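# Move round plug from power strip into green-marked socket

## Task

Unplug the round plug from the power strip and seat it fully in whichever socket the diagram card marks in green. The strip is not fixed down and has to finish lying flat on the table. The plug must stay seated with no robot support at the end, and nothing may be knocked or set off the table.

## Robot and tools

ROBOT. There are two arms, left_arm and right_arm. Each has six revolute joints and a gripper. The joint column order is waist, shoulder, elbow, wrist pitch, wrist yaw, wrist roll. The stated ranges in radians are: waist -2.880 to 2.880, shoulder 0.000 to 3.142, elbow 0.000 to 3.019, wrist pitch -1.693 to 1.571, wrist yaw -1.571 to 1.571, wrist roll -2.094 to 2.094. The true end of a joint may sit up to 0.019 rad on either side of the stated value.

FRAME. Gripper poses in results share one scene frame. The origin is on the table surface midway between the arms. +x points out over the table, +z points up, and left_arm sits toward +y. The words left and right are arm names only and do not refer to image sides. The printed hand position can be inaccurate, more so at long reach. A gripper's fingers point along its own +z and close along its y. end_effector_position is the spot between the pads, roughly 1 cm short of the fingertips.

TOOL execute_actions. The argument actions is a list holding one action, one wait, or nothing.
- Empty list: no command is sent, and the current state comes back with pictures.
- Action: {"rows": [...], "steps": n}, where n is 7 to 15 (15 by default). Each step lasts 1/30 s. Row k is applied on step k, and if there are fewer rows than steps, the last row repeats. Each row is a single flat list of 14 numbers covering both arms, even when only one arm moves. Positions 1-6 are left_arm joint targets and position 7 is the left opening. Positions 8-13 are right_arm joint targets and position 14 is the right opening. Joint values are absolute target angles in radians in joint space, the same values Joint positions reports. They are not offsets. Opening runs from -1 (closed) to +1 (fully open).
- Wait: {"steps": n} with n up to 300 and no rows. It returns once n steps have passed since the previous result, and your reply time counts toward those steps.
- An optional pictures: true attaches camera images. Without it, only empty-list calls return pictures.
A call is refused and nothing is sent if any target is more than 0.019 rad beyond a stated end and farther out than that joint's current angle. Targets past the real end are clipped to it, and the result may report "joint sent to its limit". That line can refer to an earlier action. If the line is missing, it does not prove the joint has more room.

MOTION. Speed is limited. On each step, every joint's target is kept within a set lead of its measured angle: waist 0.264, shoulder 0.32, elbow 0.276, wrist pitch 0.33, wrist yaw 0.186, wrist roll 0.522 rad. If the targets would move the gripper more than 70 mm from where it is, all of that arm's targets are scaled back. Far moves therefore take several calls.

TIMING. Each result is captured 7 steps before its action ends. Those last steps run while you think and write. The arms keep heading to the last row sent until everything has nearly stopped (a blocked or very slow motion counts as stopped) or a HELD step occurs. After that, only a new action moves them on. Fingers that are still opening or closing finish doing so.

RESULTS. The state line reads left_arm: … | right_arm: … and gives each gripper's position in metres and its orientation quaternion (wxyz). Joint positions and Joint velocities give one block per arm: the six joints in rad and rad/s, then the finger pad gap in m and m/s (0.094 m when fully open). grip_measured is the measured opening on the same -1..1 scale that you command, with a fixed per-gripper error of up to about 1 mm. Joint torques follow the joint order without the gripper. They are raw drive outputs with an offset, a scale factor, friction and noise, and they are nonzero even in free air. "joint command not followed" means the clearance check changed or blocked joint targets; the rest of the row still ran. HELD marks steps on which part or all of your row was not sent. MOTOR HOT appears from 85 °C. At 100 °C an OVER-TEMPERATURE FAULT stops that arm's motors and gripper and the arm drops. Holding a load heats the motors, including while you think.

GRIPPING. Away from ±1, the fingers go to where grip_measured would equal your command. To keep a grasp, keep commanding below grip_measured. About 0.03 below holds firmly and less holds more gently. Pad force peaks around 50-62 N and can be lower on some grippers. Parts thinner than about 2 mm get less force. First contact can spike the force briefly.

TOOL zoom_image. Pass camera (cam_head_left, cam_head_right, cam_left_wrist or cam_right_wrist) and region [x0, y0, x1, y1] in pixels, with the origin at the top-left. The region can be at most 504 by 504. It gives an enlarged view of that camera's latest image. Head cameras are 504x504 and wrist cameras are 616x616.

TOOL finished_scene. Pass scene, the current scene's integer number. Replying without any tool call ends everything.

CAUTIONS. Do not let the arms collide or push on each other; that can end the scene. Avoid dropping, slipping, slamming, hard hits and very hard pushes. Do not let anything leave the table. The strip is loose, so steady it while pulling or inserting, and leave it flat. Brief external tugs on held parts or pushes on loose objects can happen. Release the plug and check that it stays seated before finishing.

Each tool is called after "Request:" as name(argument=value, ...), one argument or row to a line, values as JSON.

## Session

Request:
execute_actions(
  actions=[],
)

Scene clock: 0.00 s of 4428.00 s.
left_arm: end_effector_position=(+0.1967, +0.8237, +0.1691) grip_measured=+1.000 end_effector_quat_wxyz=(+0.699, -0.712, -0.044, -0.042) | right_arm: end_effector_position=(+0.2028, -0.3528, +0.1455) grip_measured=+1.000 end_effector_quat_wxyz=(-0.066, +0.320, +0.910, -0.256)
Joint positions: left_arm=[ 1.159  1.734  0.745  0.967 -0.58  -1.704  0.094] | right_arm=[-0.407  1.018  0.69  -1.464  0.492  0.53   0.094]
Joint velocities: left_arm=[-0.024 -0.015 -0.012  0.012 -0.007 -0.022  0.   ] | right_arm=[ 0.005 -0.015 -0.017 -0.017  0.037 -0.081  0.   ]
Joint torques (N m, as the arm reports them, + toward a larger angle): no reading

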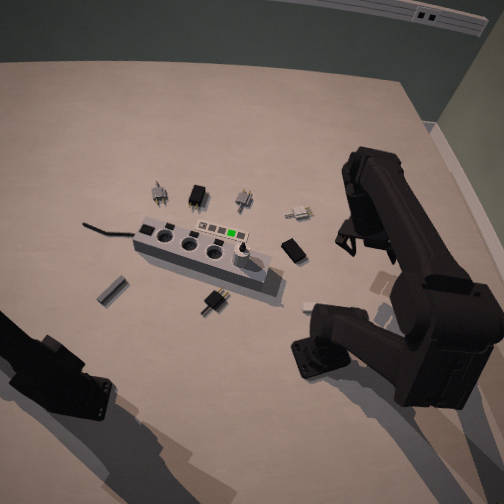

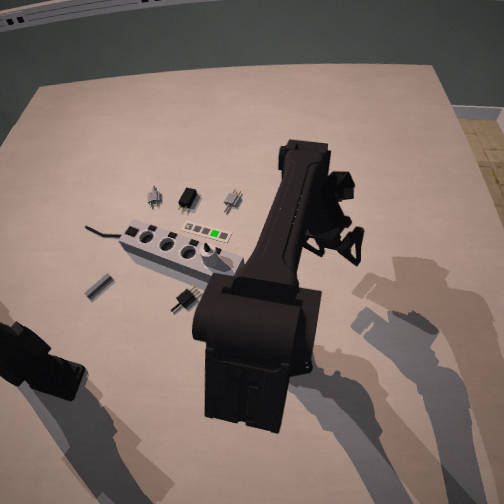

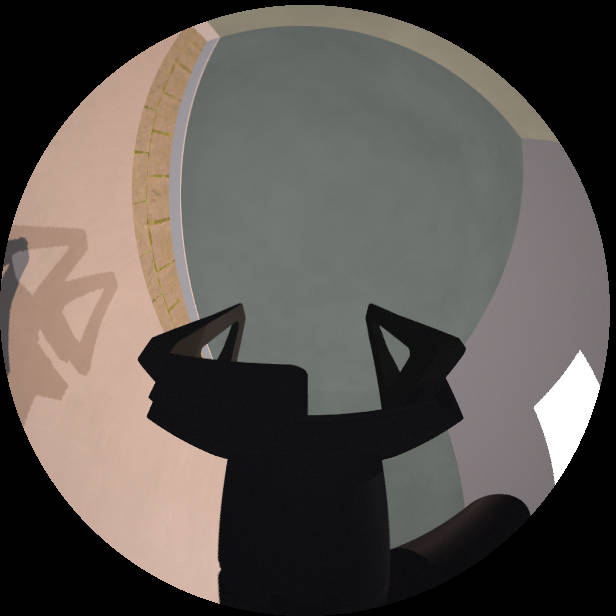

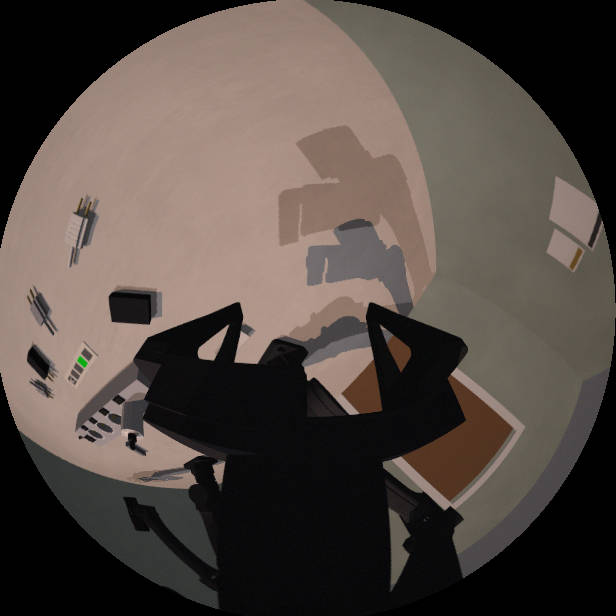

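Request:
zoom_image(
  camera="cam_head_left",
  region=[70, 160, 330, 330],
)

Request:
zoom_image(
  camera="cam_head_right",
  region=[70, 160, 330, 330],
)

Region (70, 160, 330, 330) of cam_head_left's 504x504 image, scaled by 1.938, with more detail than that image has; it fills the top 330 rows of this view, and the rest is white.

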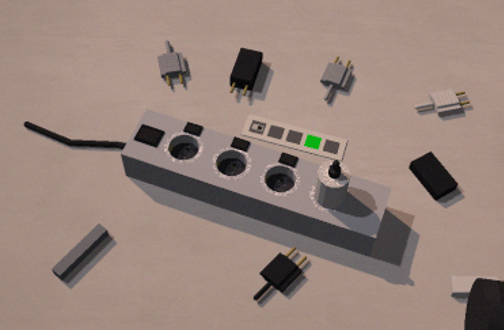

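Region (70, 160, 330, 330) of cam_head_right's 504x504 image, scaled by 1.938, with more detail than that image has; it fills the top 330 rows of this view, and the rest is white.

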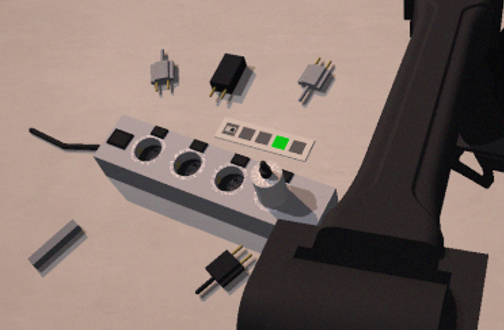

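Request:
execute_actions(
  actions=[
    {"rows": [[0.2,1.4,1.3,-1.47,0,0,1,0,1.4,1.3,-1.47,0,0,1]], "steps": 15},
  ],
)

Request:
execute_actions(
  actions=[
    {"steps": 45},
  ],
  pictures=true,
)

Scene clock: 1.77 s of 4428.00 s.
left_arm: end_effector_position=(+0.2813, +0.7994, +0.2120) grip_measured=+1.000 end_effector_quat_wxyz=(+0.684, -0.716, +0.119, -0.070) | right_arm: end_effector_position=(+0.3061, -0.2386, +0.1362) grip_measured=+1.000 end_effector_quat_wxyz=(-0.131, +0.086, +0.984, -0.081)
Joint positions: left_arm=[ 1.063  1.62   0.799  0.762 -0.407 -1.533  0.094] | right_arm=[-0.144  1.31   0.926 -1.472  0.12   0.251  0.094]
Joint velocities: left_arm=[-0.542 -0.562  0.354 -0.867  0.637  0.652  0.   ] | right_arm=[ 1.001  0.894  0.999  0.007 -1.238 -0.828  0.   ]
Joint torques (N m, as the arm reports them, + toward a larger angle): left_arm=[ -3.19 -12.43  10.91   1.78  -0.03   0.23] | right_arm=[  0.85 -10.77  12.89  -0.14   0.16  -0.12]
Steps of this call (steps 1 to 45: nothing new was sent; steps 46 to 53: the first 8 steps of this action). Readings (joint positions):
46: left_arm=[1.157 1.729 0.747 0.953 -0.564 -1.689] | right_arm=[-0.400 1.029 0.699 -1.467 0.454 0.495]
47: left_arm=[1.152 1.721 0.750 0.924 -0.543 -1.667] | right_arm=[-0.374 1.057 0.720 -1.472 0.405 0.449]
49: left_arm=[1.130 1.692 0.761 0.870 -0.500 -1.624] | right_arm=[-0.300 1.147 0.783 -1.472 0.312 0.371]
53: the state above

Scene clock: 3.27 s of 4428.00 s.
left_arm: end_effector_position=(+0.3556, +0.2975, +0.2147) grip_measured=+1.000 end_effector_quat_wxyz=(-0.017, -0.026, +1.000, -0.001) | right_arm: end_effector_position=(+0.4219, -0.1556, +0.2245) grip_measured=+1.000 end_effector_quat_wxyz=(-0.009, -0.094, +0.996, -0.002)
Joint positions: left_arm=[ 0.192  1.406  1.262 -1.461  0.001 -0.028  0.094] | right_arm=[-0.004  1.401  1.283 -1.472  0.003  0.012  0.094]
Joint velocities: left_arm=[-0.005  0.005  0.012 -0.017 -0.007  0.066  0.   ] | right_arm=[-0.015 -0.024 -0.017 -0.012  0.037 -0.037  0.   ]
Joint torques (N m, as the arm reports them, + toward a larger angle): left_arm=[ -0.6  -10.19  11.8    0.46  -0.17   0.15] | right_arm=[  1.29 -12.29  10.64   0.4   -0.17  -0.19]
Kept back: nothing.
Steps of this call (steps 1 to 7: the last 7 steps of your previous action; steps 8 to 45: the robot went on to your last target). Readings (joint positions):
1: left_arm=[1.044 1.602 0.812 0.734 -0.382 -1.508] | right_arm=[-0.112 1.338 0.963 -1.472 0.083 0.226]
2: left_arm=[1.024 1.585 0.825 0.706 -0.357 -1.483] | right_arm=[-0.084 1.360 1.000 -1.472 0.056 0.202]
4: left_arm=[0.981 1.552 0.853 0.647 -0.304 -1.431] | right_arm=[-0.043 1.389 1.077 -1.472 0.025 0.160]
8: left_arm=[0.889 1.501 0.916 0.524 -0.192 -1.321] | right_arm=[-0.007 1.403 1.225 -1.472 0.003 0.081]
45: the state above

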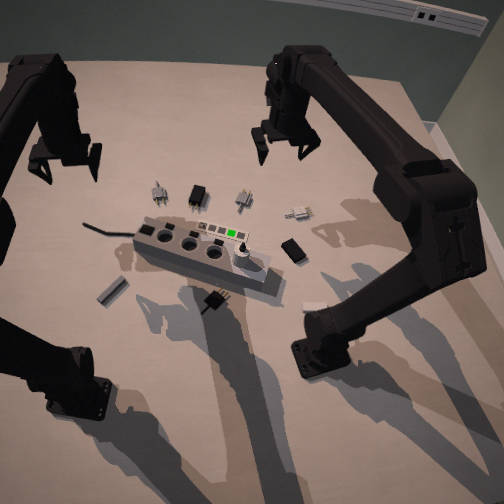

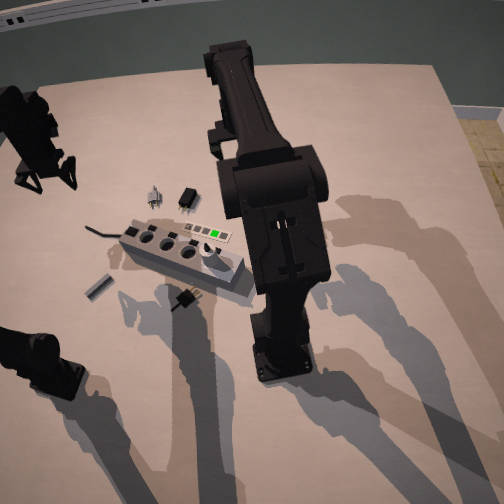

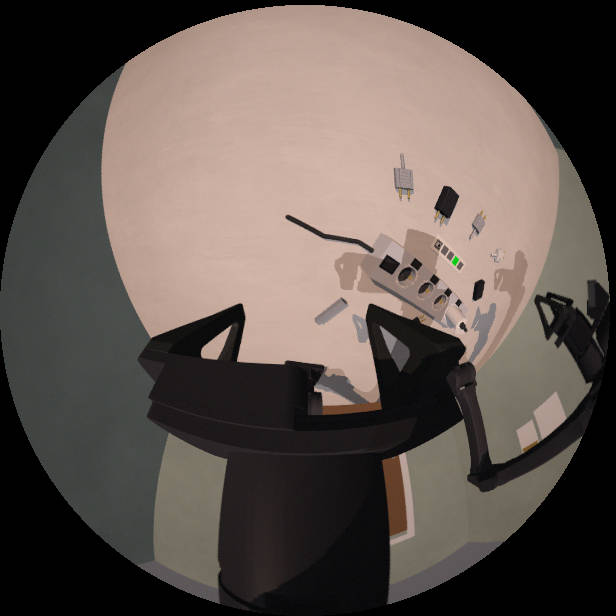

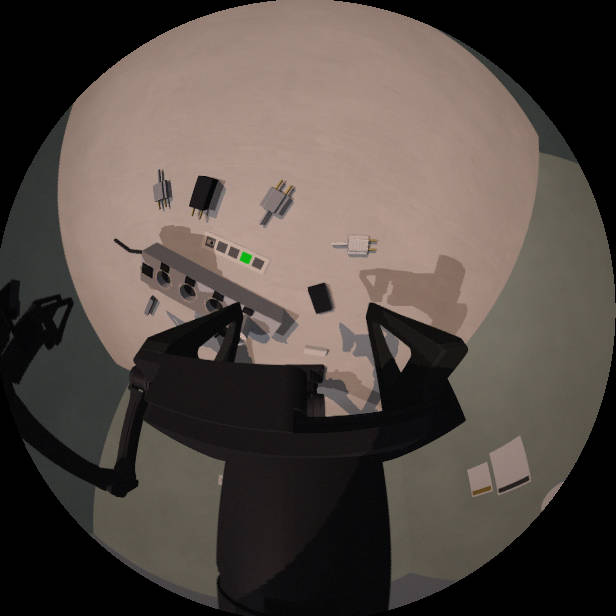

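Request:
execute_actions(
  actions=[
    {"rows": [[0.2,1.4,1.3,-1.07,0,0,1,0,1.1,1.3,-1.47,0,0,1]], "steps": 15},
  ],
)

Request:
execute_actions(
  actions=[
    {"steps": 15},
  ],
)

Request:
execute_actions(
  actions=[
    {"rows": [[0.5,1.4,1.3,-1.07,0,0,1,0,1.1,0.95,-1.47,0,0,1]], "steps": 15},
  ],
)

Request:
execute_actions(
  actions=[
    {"steps": 15},
  ],
)

Request:
execute_actions(
  actions=[
    {"rows": [[0.2,1.1,0.95,-1.40,0,0,1,0.3,1.1,0.95,-1.47,0,0,1]], "steps": 15},
  ],
)

Request:
execute_actions(
  actions=[
    {"steps": 18},
  ],
  pictures=true,
)

Scene clock: 5.20 s of 4428.00 s.
left_arm: end_effector_position=(+0.4479, +0.2999, +0.2334) grip_measured=+1.000 end_effector_quat_wxyz=(+0.175, -0.021, +0.984, +0.000) | right_arm: end_effector_position=(+0.3883, -0.1624, +0.2992) grip_measured=+1.000 end_effector_quat_wxyz=(+0.095, -0.093, +0.991, +0.009)
Joint positions: left_arm=[ 0.192  1.403  1.269 -1.085  0.001 -0.017  0.094] | right_arm=[-0.004  1.174  1.264 -1.47   0.003  0.012  0.094]
Joint velocities: left_arm=[-0.024 -0.005  0.002  0.066  0.022 -0.066  0.   ] | right_arm=[ 0.005 -1.167 -0.007  0.012  0.007  0.037  0.   ]
Joint torques (N m, as the arm reports them, + toward a larger angle): left_arm=[ -0.61 -11.    11.87   1.6   -0.17   0.14] | right_arm=[ 1.27 -9.07 12.74  0.86 -0.13 -0.2 ]
Steps of this call (steps 1 to 30: the robot went on to your last target; steps 31 to 50: nothing new was sent; steps 51 to 58: the first 8 steps of this action). Readings (joint positions):
51: left_arm=[0.192 1.404 1.260 -1.413 0.001 -0.017] | right_arm=[-0.004 1.393 1.282 -1.471 0.003 0.012]
52: left_arm=[0.192 1.402 1.257 -1.311 0.001 -0.017] | right_arm=[-0.004 1.379 1.275 -1.470 0.003 0.012]
54: left_arm=[0.192 1.403 1.263 -1.155 0.001 -0.017] | right_arm=[-0.004 1.324 1.265 -1.470 0.003 0.012]
58: the state above

Scene clock: 5.70 s of 4428.00 s.
left_arm: end_effector_position=(+0.4485, +0.2999, +0.2336) grip_measured=+1.000 end_effector_quat_wxyz=(+0.176, -0.021, +0.984, +0.000) | right_arm: end_effector_position=(+0.3762, -0.1649, +0.3302) grip_measured=+1.000 end_effector_quat_wxyz=(+0.139, -0.093, +0.986, +0.014)
Joint positions: left_arm=[ 0.192  1.403  1.269 -1.082  0.001 -0.017  0.094] | right_arm=[-0.004  1.096  1.275 -1.47   0.003  0.012  0.094]
Joint velocities: left_arm=[ 0.005 -0.015 -0.002 -0.002 -0.007 -0.037  0.   ] | right_arm=[-0.005 -0.005  0.007  0.007 -0.007  0.081  0.   ]
Joint torques (N m, as the arm reports them, + toward a larger angle): left_arm=[ -0.76 -10.43  11.88   1.58  -0.17   0.14] | right_arm=[ 1.38 -6.84 11.97  1.   -0.15 -0.19]
Kept back: nothing.
Steps of this call (steps 1 to 7: the last 7 steps of your previous action; steps 8 to 15: the robot went on to your last target). Readings (joint positions):
1: left_arm=[0.192 1.403 1.269 -1.084 0.001 -0.017] | right_arm=[-0.004 1.137 1.265 -1.470 0.003 0.012]
2: left_arm=[0.192 1.403 1.269 -1.083 0.001 -0.017] | right_arm=[-0.004 1.105 1.267 -1.470 0.003 0.012]
4: left_arm=[0.192 1.403 1.269 -1.082 0.001 -0.017] | right_arm=[-0.004 1.065 1.272 -1.470 0.003 0.012]
8: left_arm=[0.192 1.403 1.269 -1.082 0.001 -0.017] | right_arm=[-0.004 1.063 1.275 -1.470 0.003 0.012]
15: the state above

Scene clock: 5.97 s of 4428.00 s.
left_arm: end_effector_position=(+0.4304, +0.4217, +0.2337) grip_measured=+1.000 end_effector_quat_wxyz=(+0.176, -0.145, +0.974, +0.021) | right_arm: end_effector_position=(+0.2962, -0.1810, +0.1905) grip_measured=+1.000 end_effector_quat_wxyz=(-0.030, -0.094, +0.995, -0.004)
Joint positions: left_arm=[ 0.445  1.403  1.269 -1.081  0.004 -0.017  0.094] | right_arm=[-0.004  1.097  0.932 -1.467  0.003  0.012  0.094]
Joint velocities: left_arm=[ 1.255  0.005 -0.007  0.022 -0.095  0.022  0.   ] | right_arm=[-0.005  0.288 -0.774 -0.081 -0.007  0.037  0.   ]
Joint torques (N m, as the arm reports them, + toward a larger angle): left_arm=[ -3.   -11.04  11.74   1.5   -0.16   0.14] | right_arm=[ 1.32 -7.58 14.84  0.37 -0.14 -0.21]
Steps of this call (steps 1 to 8: the first 8 steps of this action). Readings (joint positions):
1: left_arm=[0.200 1.403 1.269 -1.082 0.004 -0.017] | right_arm=[-0.004 1.095 1.259 -1.465 0.003 0.012]
2: left_arm=[0.215 1.403 1.269 -1.082 0.005 -0.017] | right_arm=[-0.004 1.085 1.224 -1.461 0.003 0.012]
4: left_arm=[0.276 1.403 1.269 -1.082 0.005 -0.017] | right_arm=[-0.004 1.075 1.120 -1.461 0.003 0.012]
8: the state above

Scene clock: 6.47 s of 4428.00 s.
left_arm: end_effector_position=(+0.4210, +0.4517, +0.2338) grip_measured=+1.000 end_effector_quat_wxyz=(+0.175, -0.175, +0.968, +0.029) | right_arm: end_effector_position=(+0.2889, -0.1825, +0.1781) grip_measured=+1.000 end_effector_quat_wxyz=(-0.051, -0.094, +0.994, -0.007)
Joint positions: left_arm=[ 0.507  1.403  1.269 -1.08  -0.001 -0.017  0.094] | right_arm=[-0.004  1.113  0.908 -1.47   0.003  0.012  0.094]
Joint velocities: left_arm=[-0.015 -0.024 -0.002 -0.022  0.007  0.022  0.   ] | right_arm=[ 0.005 -0.005 -0.002  0.007  0.022 -0.037  0.   ]
Joint torques (N m, as the arm reports them, + toward a larger angle): left_arm=[ -1.61 -10.57  11.75   1.52  -0.08   0.14] | right_arm=[ 1.48 -7.93 12.58  0.21 -0.15 -0.17]
Kept back: nothing.
Steps of this call (steps 1 to 7: the last 7 steps of your previous action; steps 8 to 15: the robot went on to your last target). Readings (joint positions):
1: left_arm=[0.483 1.403 1.269 -1.081 0.002 -0.017] | right_arm=[-0.004 1.105 0.914 -1.469 0.003 0.012]
2: left_arm=[0.512 1.403 1.269 -1.080 -0.000 -0.017] | right_arm=[-0.004 1.112 0.907 -1.470 0.003 0.012]
4: left_arm=[0.540 1.403 1.269 -1.080 -0.001 -0.017] | right_arm=[-0.004 1.114 0.908 -1.470 0.003 0.012]
8: left_arm=[0.525 1.403 1.269 -1.080 -0.001 -0.017] | right_arm=[-0.004 1.113 0.908 -1.470 0.003 0.012]
15: the state above

Scene clock: 6.73 s of 4428.00 s.
left_arm: end_effector_position=(+0.3012, +0.3387, +0.1927) grip_measured=+1.000 end_effector_quat_wxyz=(+0.041, -0.081, +0.996, +0.004) | right_arm: end_effector_position=(+0.2568, -0.0990, +0.1781) grip_measured=+1.000 end_effector_quat_wxyz=(-0.050, -0.260, +0.964, -0.012)
Joint positions: left_arm=[ 0.313  1.205  1.019 -1.302 -0.002 -0.017  0.094] | right_arm=[ 0.333  1.113  0.908 -1.47  -0.003  0.009  0.094]
Joint velocities: left_arm=[-1.275 -0.982 -0.935 -0.999  0.022  0.037  0.   ] | right_arm=[ 0.015  0.005  0.002  0.002  0.007 -0.022  0.   ]
Joint torques (N m, as the arm reports them, + toward a larger angle): left_arm=[-1.86 -8.72  9.24  0.47 -0.07  0.1 ] | right_arm=[-1.63 -7.54 12.52  0.12  0.07 -0.15]
Steps of this call (steps 1 to 8: the first 8 steps of this action). Readings (joint positions):
1: left_arm=[0.502 1.397 1.260 -1.091 -0.002 -0.017] | right_arm=[0.012 1.113 0.908 -1.470 0.007 0.012]
2: left_arm=[0.493 1.381 1.237 -1.117 -0.002 -0.017] | right_arm=[0.056 1.113 0.908 -1.470 0.009 0.012]
4: left_arm=[0.453 1.329 1.165 -1.177 -0.002 -0.017] | right_arm=[0.194 1.113 0.908 -1.470 0.005 0.012]
8: the state above

Scene clock: 7.33 s of 4428.00 s.
left_arm: end_effector_position=(+0.2480, +0.2932, +0.1927) grip_measured=+1.000 end_effector_quat_wxyz=(+0.009, -0.017, +1.000, -0.000) | right_arm: end_effector_position=(+0.2597, -0.1040, +0.1781) grip_measured=+1.000 end_effector_quat_wxyz=(-0.050, -0.250, +0.967, -0.012)
Joint positions: left_arm=[ 0.186  1.09   0.934 -1.397  0.001 -0.014  0.094] | right_arm=[ 0.311  1.113  0.908 -1.47  -0.003  0.009  0.094]
Joint velocities: left_arm=[-0.015 -0.005  0.002  0.007 -0.022 -0.037  0.   ] | right_arm=[ 0.005  0.015  0.007 -0.007 -0.037  0.007  0.   ]
Joint torques (N m, as the arm reports them, + toward a larger angle): left_arm=[-0.34 -3.19 10.17  0.48 -0.14  0.11] | right_arm=[ 0.19 -7.38 12.63  0.15  0.04 -0.16]
Kept back: nothing.
Steps of this call (steps 1 to 7: the last 7 steps of your previous action; steps 8 to 18: the robot went on to your last target). Readings (joint positions):
1: left_arm=[0.271 1.172 0.987 -1.334 -0.002 -0.017] | right_arm=[0.331 1.113 0.908 -1.470 -0.003 0.009]
2: left_arm=[0.231 1.141 0.961 -1.360 -0.001 -0.016] | right_arm=[0.326 1.113 0.908 -1.470 -0.003 0.009]
4: left_arm=[0.184 1.095 0.935 -1.391 0.001 -0.015] | right_arm=[0.317 1.113 0.908 -1.470 -0.003 0.009]
8: left_arm=[0.183 1.078 0.934 -1.397 0.001 -0.014] | right_arm=[0.311 1.113 0.908 -1.470 -0.003 0.009]
18: the state above

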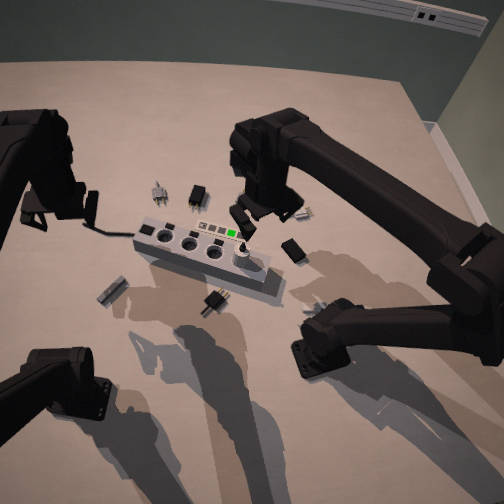

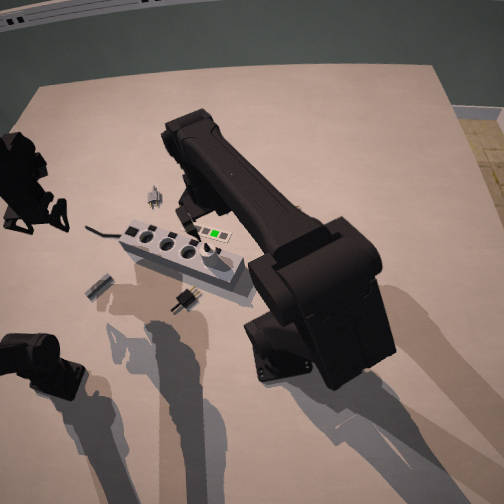

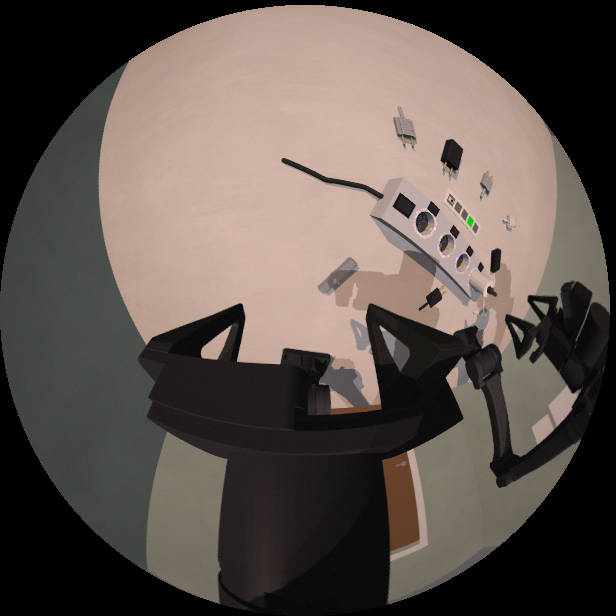

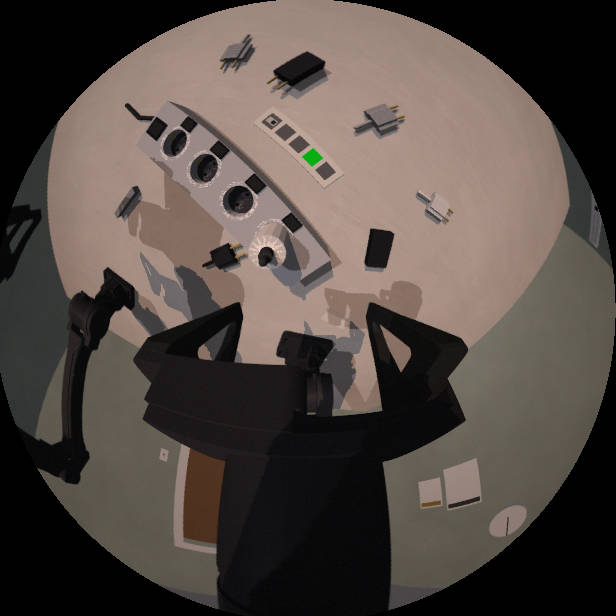

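Request:
execute_actions(
  actions=[
    {"rows": [[0.2,1.1,0.95,-1.40,0,0,1,0.47,1.078,0.95,-1.41,0,0,1]], "steps": 15},
  ],
)

Request:
execute_actions(
  actions=[
    {"steps": 15},
  ],
  pictures=true,
)

Scene clock: 9.87 s of 4428.00 s.
left_arm: end_effector_position=(+0.2480, +0.2932, +0.1927) grip_measured=+1.000 end_effector_quat_wxyz=(+0.009, -0.017, +1.000, -0.000) | right_arm: end_effector_position=(+0.2435, -0.0600, +0.1814) grip_measured=+1.000 end_effector_quat_wxyz=(-0.018, -0.332, +0.943, -0.006)
Joint positions: left_arm=[ 0.186  1.09   0.934 -1.397  0.001 -0.014  0.094] | right_arm=[ 0.481  1.097  0.909 -1.421 -0.001  0.009  0.094]
Joint velocities: left_arm=[-0.015 -0.024  0.007 -0.017 -0.007 -0.022  0.   ] | right_arm=[-0.005 -0.015  0.007 -0.017 -0.081 -0.037  0.   ]
Joint torques (N m, as the arm reports them, + toward a larger angle): left_arm=[-0.27 -3.21 10.13  0.5  -0.14  0.11] | right_arm=[ 0.45 -8.21 12.6   0.94 -0.07 -0.16]
Steps of this call (steps 1 to 15: the robot went on to your last target; steps 16 to 68: nothing new was sent; steps 69 to 76: the first 8 steps of this action). Readings (joint positions):
69: left_arm=[0.186 1.090 0.934 -1.397 0.001 -0.014] | right_arm=[0.321 1.112 0.908 -1.462 0.001 0.009]
70: left_arm=[0.186 1.090 0.934 -1.397 0.001 -0.014] | right_arm=[0.349 1.110 0.908 -1.447 0.003 0.009]
72: left_arm=[0.186 1.090 0.934 -1.397 0.001 -0.014] | right_arm=[0.424 1.104 0.909 -1.426 0.002 0.009]
76: the state above

Scene clock: 10.37 s of 4428.00 s.
left_arm: end_effector_position=(+0.2480, +0.2932, +0.1927) grip_measured=+1.000 end_effector_quat_wxyz=(+0.009, -0.017, +1.000, -0.000) | right_arm: end_effector_position=(+0.2436, -0.0601, +0.1816) grip_measured=+1.000 end_effector_quat_wxyz=(-0.018, -0.332, +0.943, -0.006)
Joint positions: left_arm=[ 0.186  1.09   0.934 -1.397  0.001 -0.014  0.094] | right_arm=[ 0.481  1.096  0.909 -1.421 -0.001  0.009  0.094]
Joint velocities: left_arm=[ 0.005  0.005  0.002 -0.012  0.007  0.022  0.   ] | right_arm=[-0.005 -0.005 -0.017 -0.002  0.007  0.066  0.   ]
Joint torques (N m, as the arm reports them, + toward a larger angle): left_arm=[-0.23 -3.27 10.13  0.5  -0.14  0.12] | right_arm=[ 0.13 -8.09 12.61  0.89 -0.05 -0.12]
Kept back: nothing.
Steps of this call (steps 1 to 7: the last 7 steps of your previous action; steps 8 to 15: the robot went on to your last target). Readings (joint positions):
1: left_arm=[0.186 1.090 0.934 -1.397 0.001 -0.014] | right_arm=[0.481 1.097 0.909 -1.421 -0.001 0.009]
2: left_arm=[0.186 1.090 0.934 -1.397 0.001 -0.014] | right_arm=[0.481 1.096 0.909 -1.421 -0.001 0.009]
4: left_arm=[0.186 1.090 0.934 -1.397 0.001 -0.014] | right_arm=[0.481 1.096 0.909 -1.421 -0.001 0.009]
8: left_arm=[0.186 1.090 0.934 -1.397 0.001 -0.014] | right_arm=[0.481 1.096 0.909 -1.421 -0.001 0.009]
15: the state above
All arms were judged still, so your last target was given up. Only a new action makes them travel on or press farther. Fingers that are still opening or closing keep moving.

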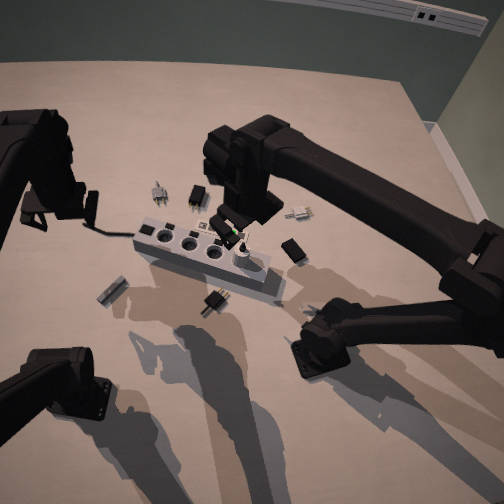

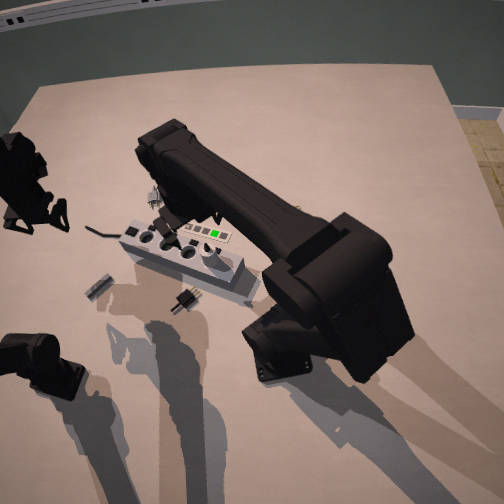

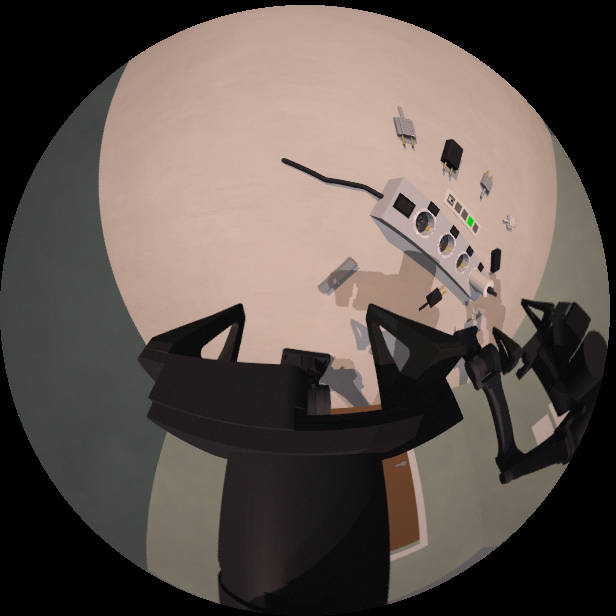

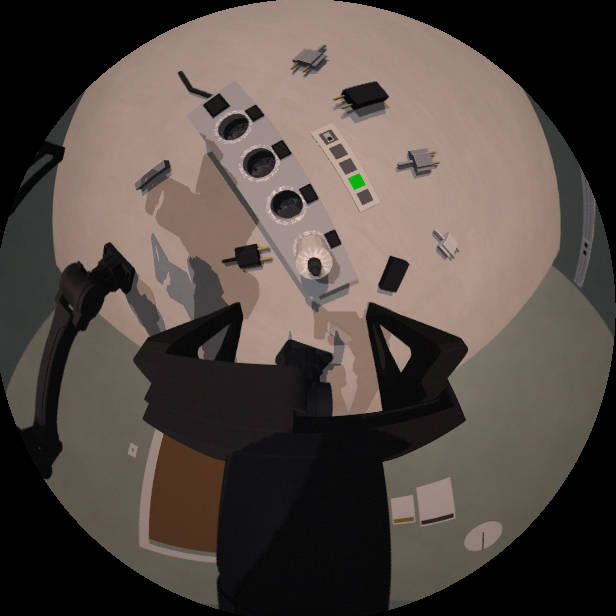

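Request:
zoom_image(
  camera="cam_right_wrist",
  region=[170, 60, 420, 320],
)

Region (170, 60, 420, 320) of cam_right_wrist's 616x616 image, scaled by 1.938, with more detail than that image has; it fills the left 485 columns of this view, and the rest is white.

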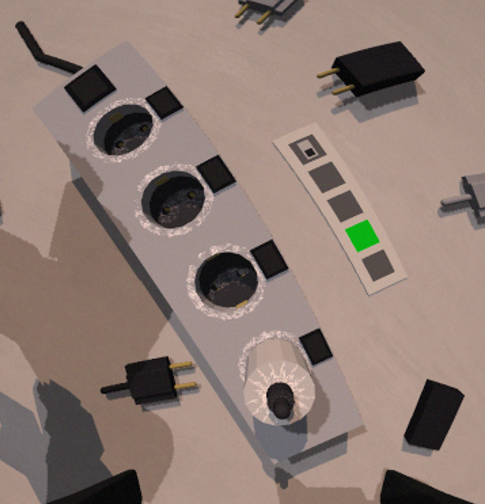

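Request:
execute_actions(
  actions=[
    {"rows": [[0.2,1.1,0.95,-1.40,0,-0.5,1,0.46,1.09,0.92,-1.37,0,0.5,1],[0.2,1.1,0.95,-1.40,0,-1.0,1,0.455,1.095,0.89,-1.33,0,1.0,1],[0.2,1.1,0.95,-1.40,0,-1.5,1,0.45,1.10,0.86,-1.29,0,1.5,1],[0.2,1.1,0.95,-1.40,0,-1.8,1,0.45,1.10,0.84,-1.256,0,1.9,1]], "steps": 15},
  ],
)

Request:
execute_actions(
  actions=[
    {"steps": 30},
  ],
  pictures=true,
)

Scene clock: 12.53 s of 4428.00 s.
left_arm: end_effector_position=(+0.2480, +0.2933, +0.1927) grip_measured=+1.000 end_effector_quat_wxyz=(+0.008, -0.376, +0.927, -0.004) | right_arm: end_effector_position=(+0.2541, -0.0585, +0.1518) grip_measured=+1.000 end_effector_quat_wxyz=(+0.011, +0.044, +0.999, +0.009)
Joint positions: left_arm=[ 0.186  1.09   0.934 -1.397  0.001 -0.751  0.094] | right_arm=[ 0.462  1.096  0.829 -1.275 -0.001  0.754  0.094]
Joint velocities: left_arm=[-0.015 -0.024  0.007 -0.012 -0.066 -2.791  0.   ] | right_arm=[-0.015  0.005 -0.198  0.046  0.007  2.762  0.   ]
Joint torques (N m, as the arm reports them, + toward a larger angle): left_arm=[-0.34 -3.11 10.07  0.53 -0.21 -0.18] | right_arm=[ 0.46 -5.86 10.94  1.28  0.02  0.06]
Steps of this call (steps 1 to 57: nothing new was sent; steps 58 to 65: the first 8 steps of this action). Readings (joint positions):
58: left_arm=[0.186 1.090 0.934 -1.397 0.001 -0.079] | right_arm=[0.481 1.096 0.909 -1.415 -0.001 0.076]
59: left_arm=[0.186 1.090 0.934 -1.397 0.001 -0.175] | right_arm=[0.479 1.096 0.905 -1.396 -0.001 0.173]
61: left_arm=[0.186 1.090 0.934 -1.397 0.001 -0.367] | right_arm=[0.473 1.096 0.883 -1.331 -0.001 0.366]
65: the state above

Scene clock: 13.53 s of 4428.00 s.
left_arm: end_effector_position=(+0.2480, +0.2933, +0.1927) grip_measured=+1.000 end_effector_quat_wxyz=(-0.006, +0.783, -0.622, +0.007) | right_arm: end_effector_position=(+0.2543, -0.0585, +0.1499) grip_measured=+1.000 end_effector_quat_wxyz=(+0.004, +0.573, +0.819, +0.015)
Joint positions: left_arm=[ 0.186  1.09   0.934 -1.397  0.001 -1.781  0.094] | right_arm=[ 0.461  1.096  0.824 -1.267 -0.001  1.886  0.094]
Joint velocities: left_arm=[-0.024 -0.015  0.002 -0.002  0.022 -0.081  0.   ] | right_arm=[-0.005 -0.015  0.002  0.002  0.037 -0.037  0.   ]
Joint torques (N m, as the arm reports them, + toward a larger angle): left_arm=[-0.31 -3.15 10.03  0.41 -0.23 -0.17] | right_arm=[-0.05 -5.49 10.29  0.88  0.04  0.15]
Kept back: nothing.
Steps of this call (steps 1 to 7: the last 7 steps of your previous action; steps 8 to 30: the robot went on to your last target). Readings (joint positions):
1: left_arm=[0.186 1.090 0.934 -1.397 0.001 -0.846] | right_arm=[0.461 1.096 0.825 -1.274 -0.001 0.851]
2: left_arm=[0.186 1.090 0.934 -1.397 0.001 -0.943] | right_arm=[0.461 1.096 0.824 -1.273 -0.001 0.948]
4: left_arm=[0.186 1.090 0.934 -1.397 0.001 -1.134] | right_arm=[0.461 1.096 0.824 -1.269 -0.001 1.142]
8: left_arm=[0.186 1.090 0.934 -1.397 0.001 -1.490] | right_arm=[0.461 1.096 0.824 -1.267 -0.001 1.522]
30: the state above

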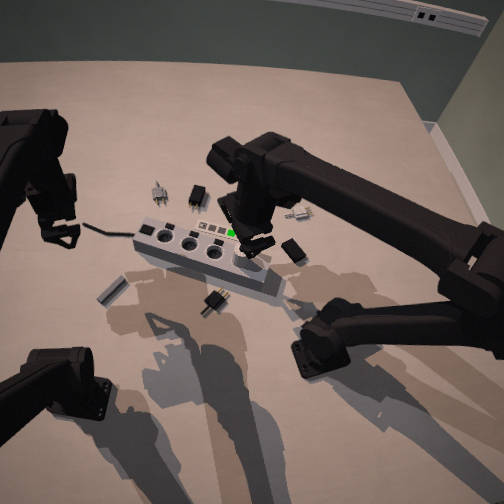

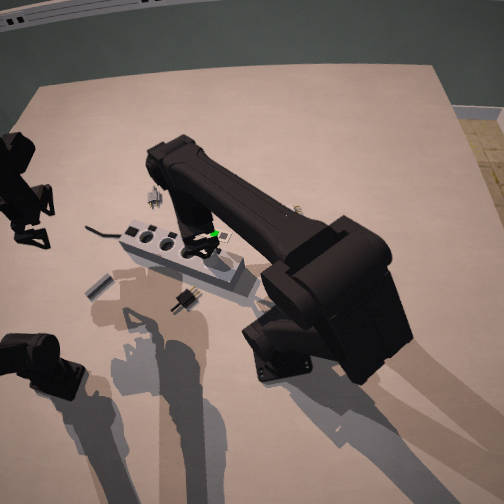

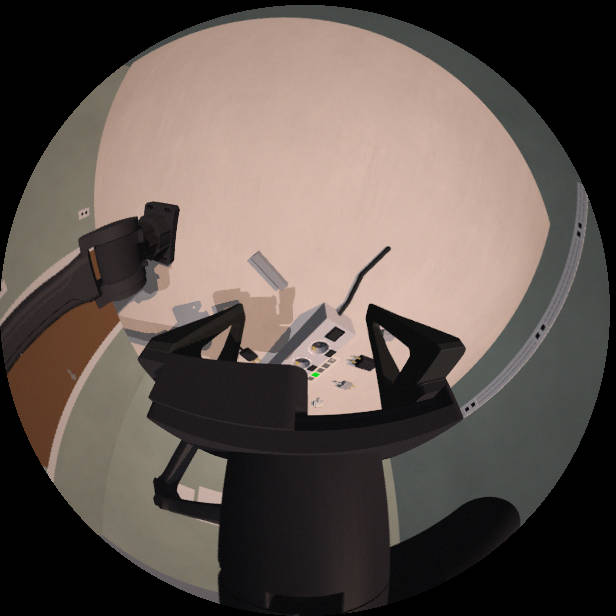

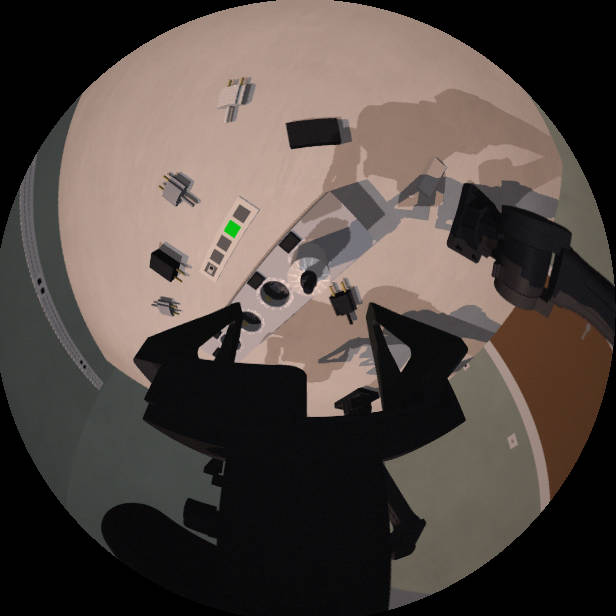

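Request:
execute_actions(
  actions=[
    {"rows": [[0.1,1.15,0.98,-1.38,0,-1.8,1,0.45,1.12,0.82,-1.23,0,1.9,1],[0.0,1.2,1.01,-1.36,0,-1.8,1,0.45,1.14,0.80,-1.20,0,1.9,1],[-0.1,1.26,1.05,-1.34,0,-1.8,1,0.45,1.16,0.78,-1.17,0,1.9,1],[-0.2,1.32,1.09,-1.32,0,-1.8,1,0.45,1.18,0.76,-1.14,0,1.9,1],[-0.28,1.37,1.12,-1.30,0,-1.8,1,0.45,1.185,0.745,-1.11,0,1.9,1],[-0.35,1.416,1.15,-1.275,0,-1.8,1,0.45,1.185,0.745,-1.11,0,1.9,1]], "steps": 15},
  ],
)

Request:
execute_actions(
  actions=[
    {"steps": 25},
  ],
  pictures=true,
)

Scene clock: 14.43 s of 4428.00 s.
left_arm: end_effector_position=(+0.2943, +0.1900, +0.1711) grip_measured=+1.000 end_effector_quat_wxyz=(+0.002, +0.681, -0.732, -0.007) | right_arm: end_effector_position=(+0.2557, -0.0574, +0.0996) grip_measured=+1.000 end_effector_quat_wxyz=(+0.001, +0.574, +0.819, +0.003)
Joint positions: left_arm=[-0.119  1.292  1.037 -1.329 -0.004 -1.784  0.094] | right_arm=[ 0.461  1.175  0.741 -1.13  -0.001  1.888  0.094]
Joint velocities: left_arm=[-1.421  1.079  0.525  0.374  0.051  0.125  0.   ] | right_arm=[-0.005  0.366 -0.32   0.134 -0.051  0.051  0.   ]
Joint torques (N m, as the arm reports them, + toward a larger angle): left_arm=[-3.19 -7.6  10.8   0.39 -0.14 -0.12] | right_arm=[ 0.12 -7.69 10.39  0.65  0.05  0.13]
Steps of this call (steps 1 to 15: the robot went on to your last target; steps 16 to 19: nothing new was sent; steps 20 to 27: the first 8 steps of this action). Readings (joint positions):
20: left_arm=[0.182 1.093 0.934 -1.396 -0.001 -1.783] | right_arm=[0.461 1.097 0.823 -1.263 -0.001 1.888]
21: left_arm=[0.162 1.102 0.938 -1.394 -0.003 -1.784] | right_arm=[0.461 1.099 0.818 -1.249 -0.001 1.888]
23: left_arm=[0.076 1.147 0.961 -1.381 -0.004 -1.784] | right_arm=[0.461 1.113 0.798 -1.203 -0.001 1.888]
27: the state above

Scene clock: 15.27 s of 4428.00 s.
left_arm: end_effector_position=(+0.2968, +0.0912, +0.1501) grip_measured=+1.000 end_effector_quat_wxyz=(-0.005, -0.588, +0.809, +0.011) | right_arm: end_effector_position=(+0.2522, -0.0601, +0.0898) grip_measured=+1.000 end_effector_quat_wxyz=(-0.003, +0.574, +0.819, -0.008)
Joint positions: left_arm=[-0.36   1.425  1.107 -1.277  0.001 -1.784  0.094] | right_arm=[ 0.461  1.192  0.725 -1.12  -0.001  1.888  0.094]
Joint velocities: left_arm=[-0.005 -0.015  0.007  0.007 -0.037  0.007  0.   ] | right_arm=[-0.005 -0.005 -0.002  0.007  0.022  0.081  0.   ]
Joint torques (N m, as the arm reports them, + toward a larger angle): left_arm=[ -0.54 -10.22  11.63   0.56  -0.24  -0.2 ] | right_arm=[ 0.49 -7.37  9.81  0.77  0.04  0.12]
Kept back: nothing.
Steps of this call (steps 1 to 7: the last 7 steps of your previous action; steps 8 to 25: the robot went on to your last target). Readings (joint positions):
1: left_arm=[-0.167 1.327 1.054 -1.317 -0.004 -1.784] | right_arm=[0.461 1.185 0.732 -1.127 -0.001 1.888]
2: left_arm=[-0.216 1.359 1.069 -1.305 -0.004 -1.784] | right_arm=[0.461 1.191 0.727 -1.126 -0.001 1.888]
4: left_arm=[-0.307 1.411 1.095 -1.287 -0.003 -1.784] | right_arm=[0.461 1.192 0.725 -1.125 -0.001 1.888]
8: left_arm=[-0.383 1.440 1.106 -1.277 0.001 -1.784] | right_arm=[0.461 1.192 0.725 -1.121 -0.001 1.888]
25: the state above

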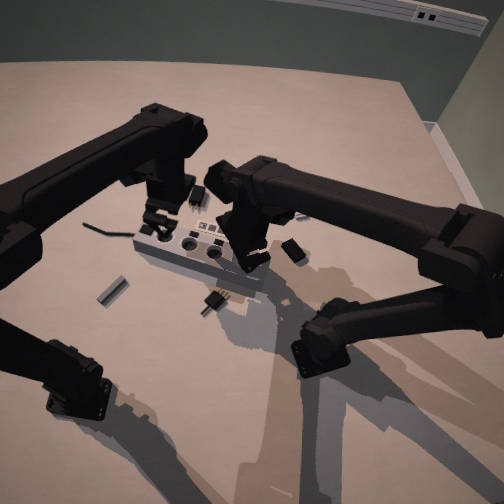

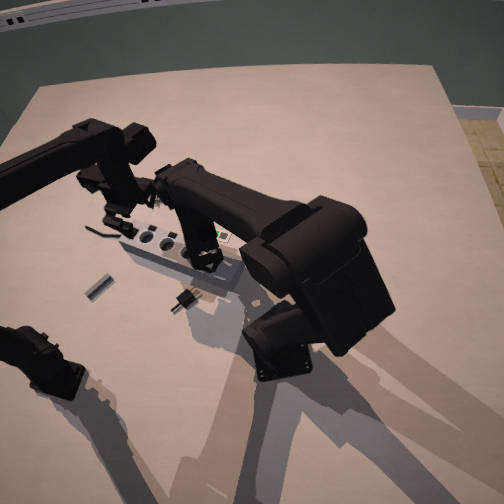

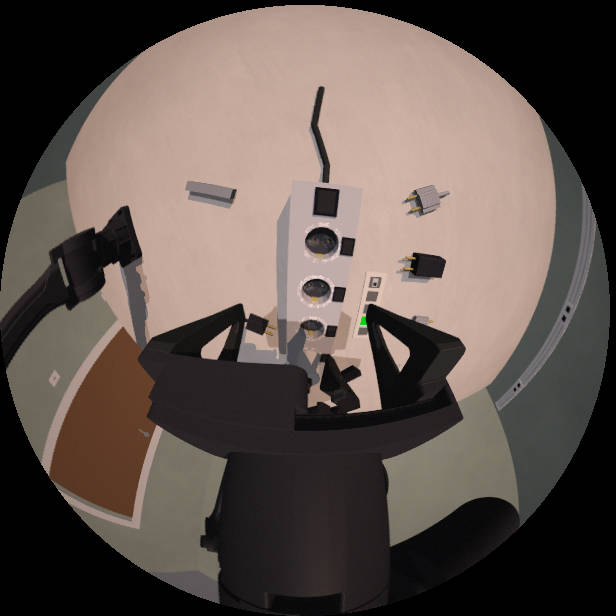

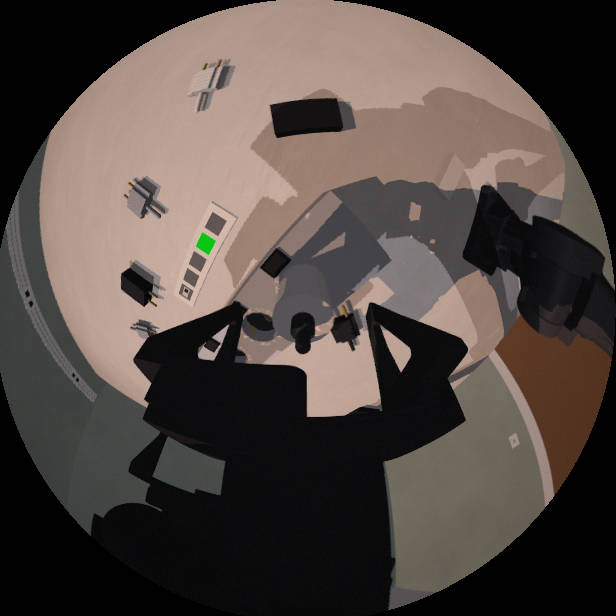

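Request:
execute_actions(
  actions=[
    {"rows": [[-0.345,1.44,1.12,-1.23,0,-1.75,1,0.45,1.195,0.735,-1.09,0,1.9,1],[-0.34,1.46,1.10,-1.19,0,-1.72,1,0.45,1.20,0.725,-1.07,0,1.9,1],[-0.34,1.48,1.08,-1.15,0,-1.72,1,0.45,1.21,0.715,-1.05,0,1.9,1],[-0.34,1.495,1.06,-1.11,0,-1.72,1,0.45,1.215,0.705,-1.03,0,1.9,1],[-0.34,1.505,1.05,-1.08,0,-1.72,1,0.45,1.22,0.695,-1.012,0,1.9,1]], "steps": 15},
  ],
)

Request:
execute_actions(
  actions=[
    {"steps": 15},
  ],
  pictures=true,
)

Scene clock: 17.70 s of 4428.00 s.
left_arm: end_effector_position=(+0.3200, +0.0805, +0.1135) grip_measured=+1.000 end_effector_quat_wxyz=(+0.011, -0.575, +0.818, -0.024) | right_arm: end_effector_position=(+0.2586, -0.0551, +0.0761) grip_measured=+1.000 end_effector_quat_wxyz=(+0.004, +0.574, +0.819, +0.015)
Joint positions: left_arm=[-0.354  1.477  1.06  -1.1    0.001 -1.747  0.094] | right_arm=[ 0.461  1.203  0.693 -1.029 -0.001  1.888  0.094]
Joint velocities: left_arm=[-0.005  0.386 -0.222  0.193  0.037  0.081  0.   ] | right_arm=[ 0.015  0.112 -0.149  0.095  0.037  0.051  0.   ]
Joint torques (N m, as the arm reports them, + toward a larger angle): left_arm=[-0.31 -9.64  8.71  0.68 -0.24  0.15] | right_arm=[ 0.   -6.16  8.98  0.97  0.05  0.12]
Steps of this call (steps 1 to 15: the robot went on to your last target; steps 16 to 65: nothing new was sent; steps 66 to 73: the first 8 steps of this action). Readings (joint positions):
66: left_arm=[-0.360 1.425 1.107 -1.272 0.001 -1.782] | right_arm=[0.461 1.192 0.725 -1.117 -0.001 1.888]
67: left_arm=[-0.360 1.425 1.106 -1.254 0.001 -1.775] | right_arm=[0.461 1.192 0.724 -1.108 -0.001 1.888]
69: left_arm=[-0.358 1.433 1.096 -1.192 0.001 -1.761] | right_arm=[0.461 1.192 0.717 -1.076 -0.001 1.888]
73: the state above

Scene clock: 18.20 s of 4428.00 s.
left_arm: end_effector_position=(+0.3142, +0.0840, +0.0929) grip_measured=+1.000 end_effector_quat_wxyz=(+0.001, -0.572, +0.821, -0.004) | right_arm: end_effector_position=(+0.2570, -0.0564, +0.0718) grip_measured=+1.000 end_effector_quat_wxyz=(+0.003, +0.574, +0.819, +0.011)
Joint positions: left_arm=[-0.354  1.512  1.039 -1.09   0.001 -1.738  0.094] | right_arm=[ 0.461  1.21   0.686 -1.023 -0.001  1.888  0.094]
Joint velocities: left_arm=[-0.015 -0.015  0.012  0.007  0.022 -0.051  0.   ] | right_arm=[-0.015 -0.005  0.017 -0.002  0.037  0.007  0.   ]
Joint torques (N m, as the arm reports them, + toward a larger angle): left_arm=[ -0.23 -10.51   8.94   0.84  -0.25   0.14] | right_arm=[ 0.45 -5.86  8.66  0.93  0.03  0.11]
Kept back: nothing.
Steps of this call (steps 1 to 7: the last 7 steps of your previous action; steps 8 to 15: the robot went on to your last target). Readings (joint positions):
1: left_arm=[-0.354 1.489 1.053 -1.096 0.001 -1.745] | right_arm=[0.461 1.206 0.689 -1.027 -0.001 1.888]
2: left_arm=[-0.354 1.500 1.047 -1.093 0.001 -1.743] | right_arm=[0.461 1.208 0.687 -1.026 -0.001 1.888]
4: left_arm=[-0.354 1.511 1.040 -1.092 0.001 -1.741] | right_arm=[0.461 1.210 0.686 -1.025 -0.001 1.888]
8: left_arm=[-0.354 1.512 1.039 -1.090 0.001 -1.739] | right_arm=[0.461 1.210 0.686 -1.023 -0.001 1.888]
15: the state above

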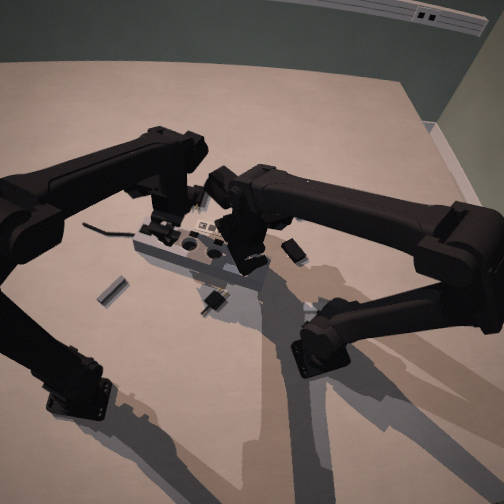

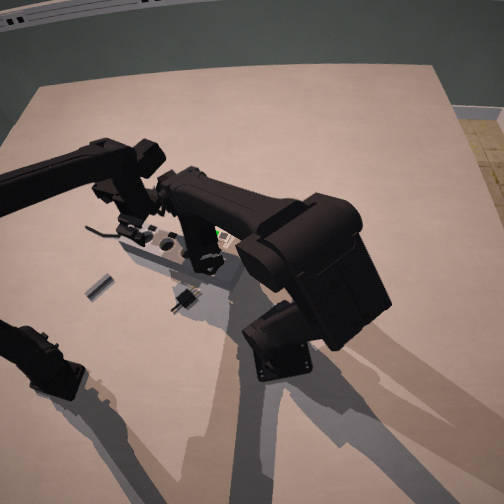

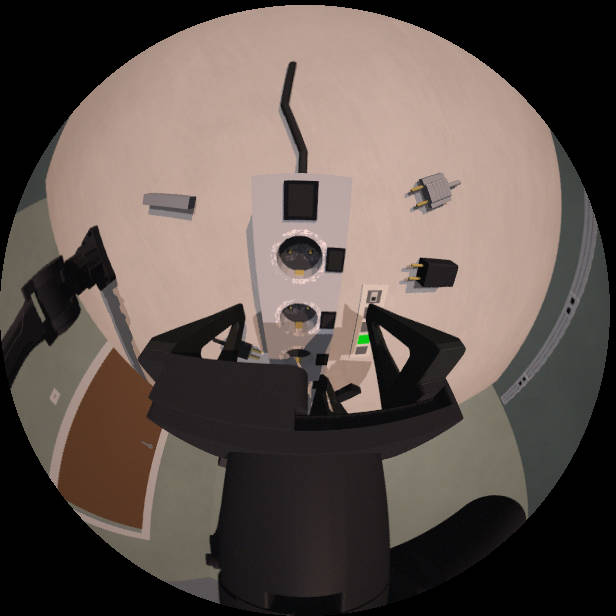

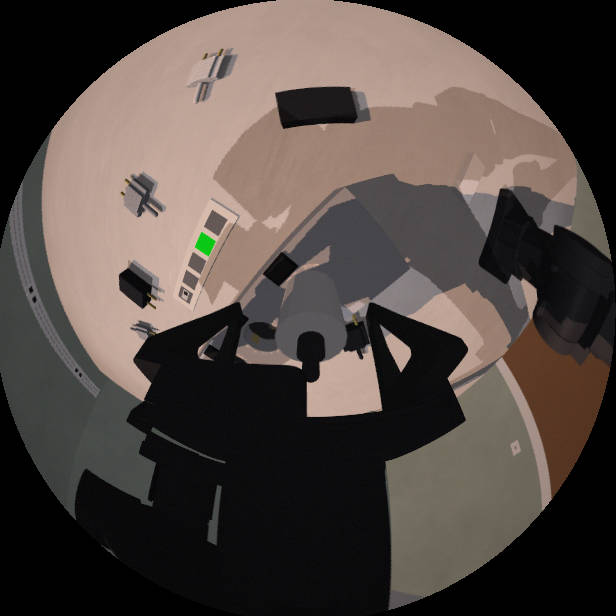

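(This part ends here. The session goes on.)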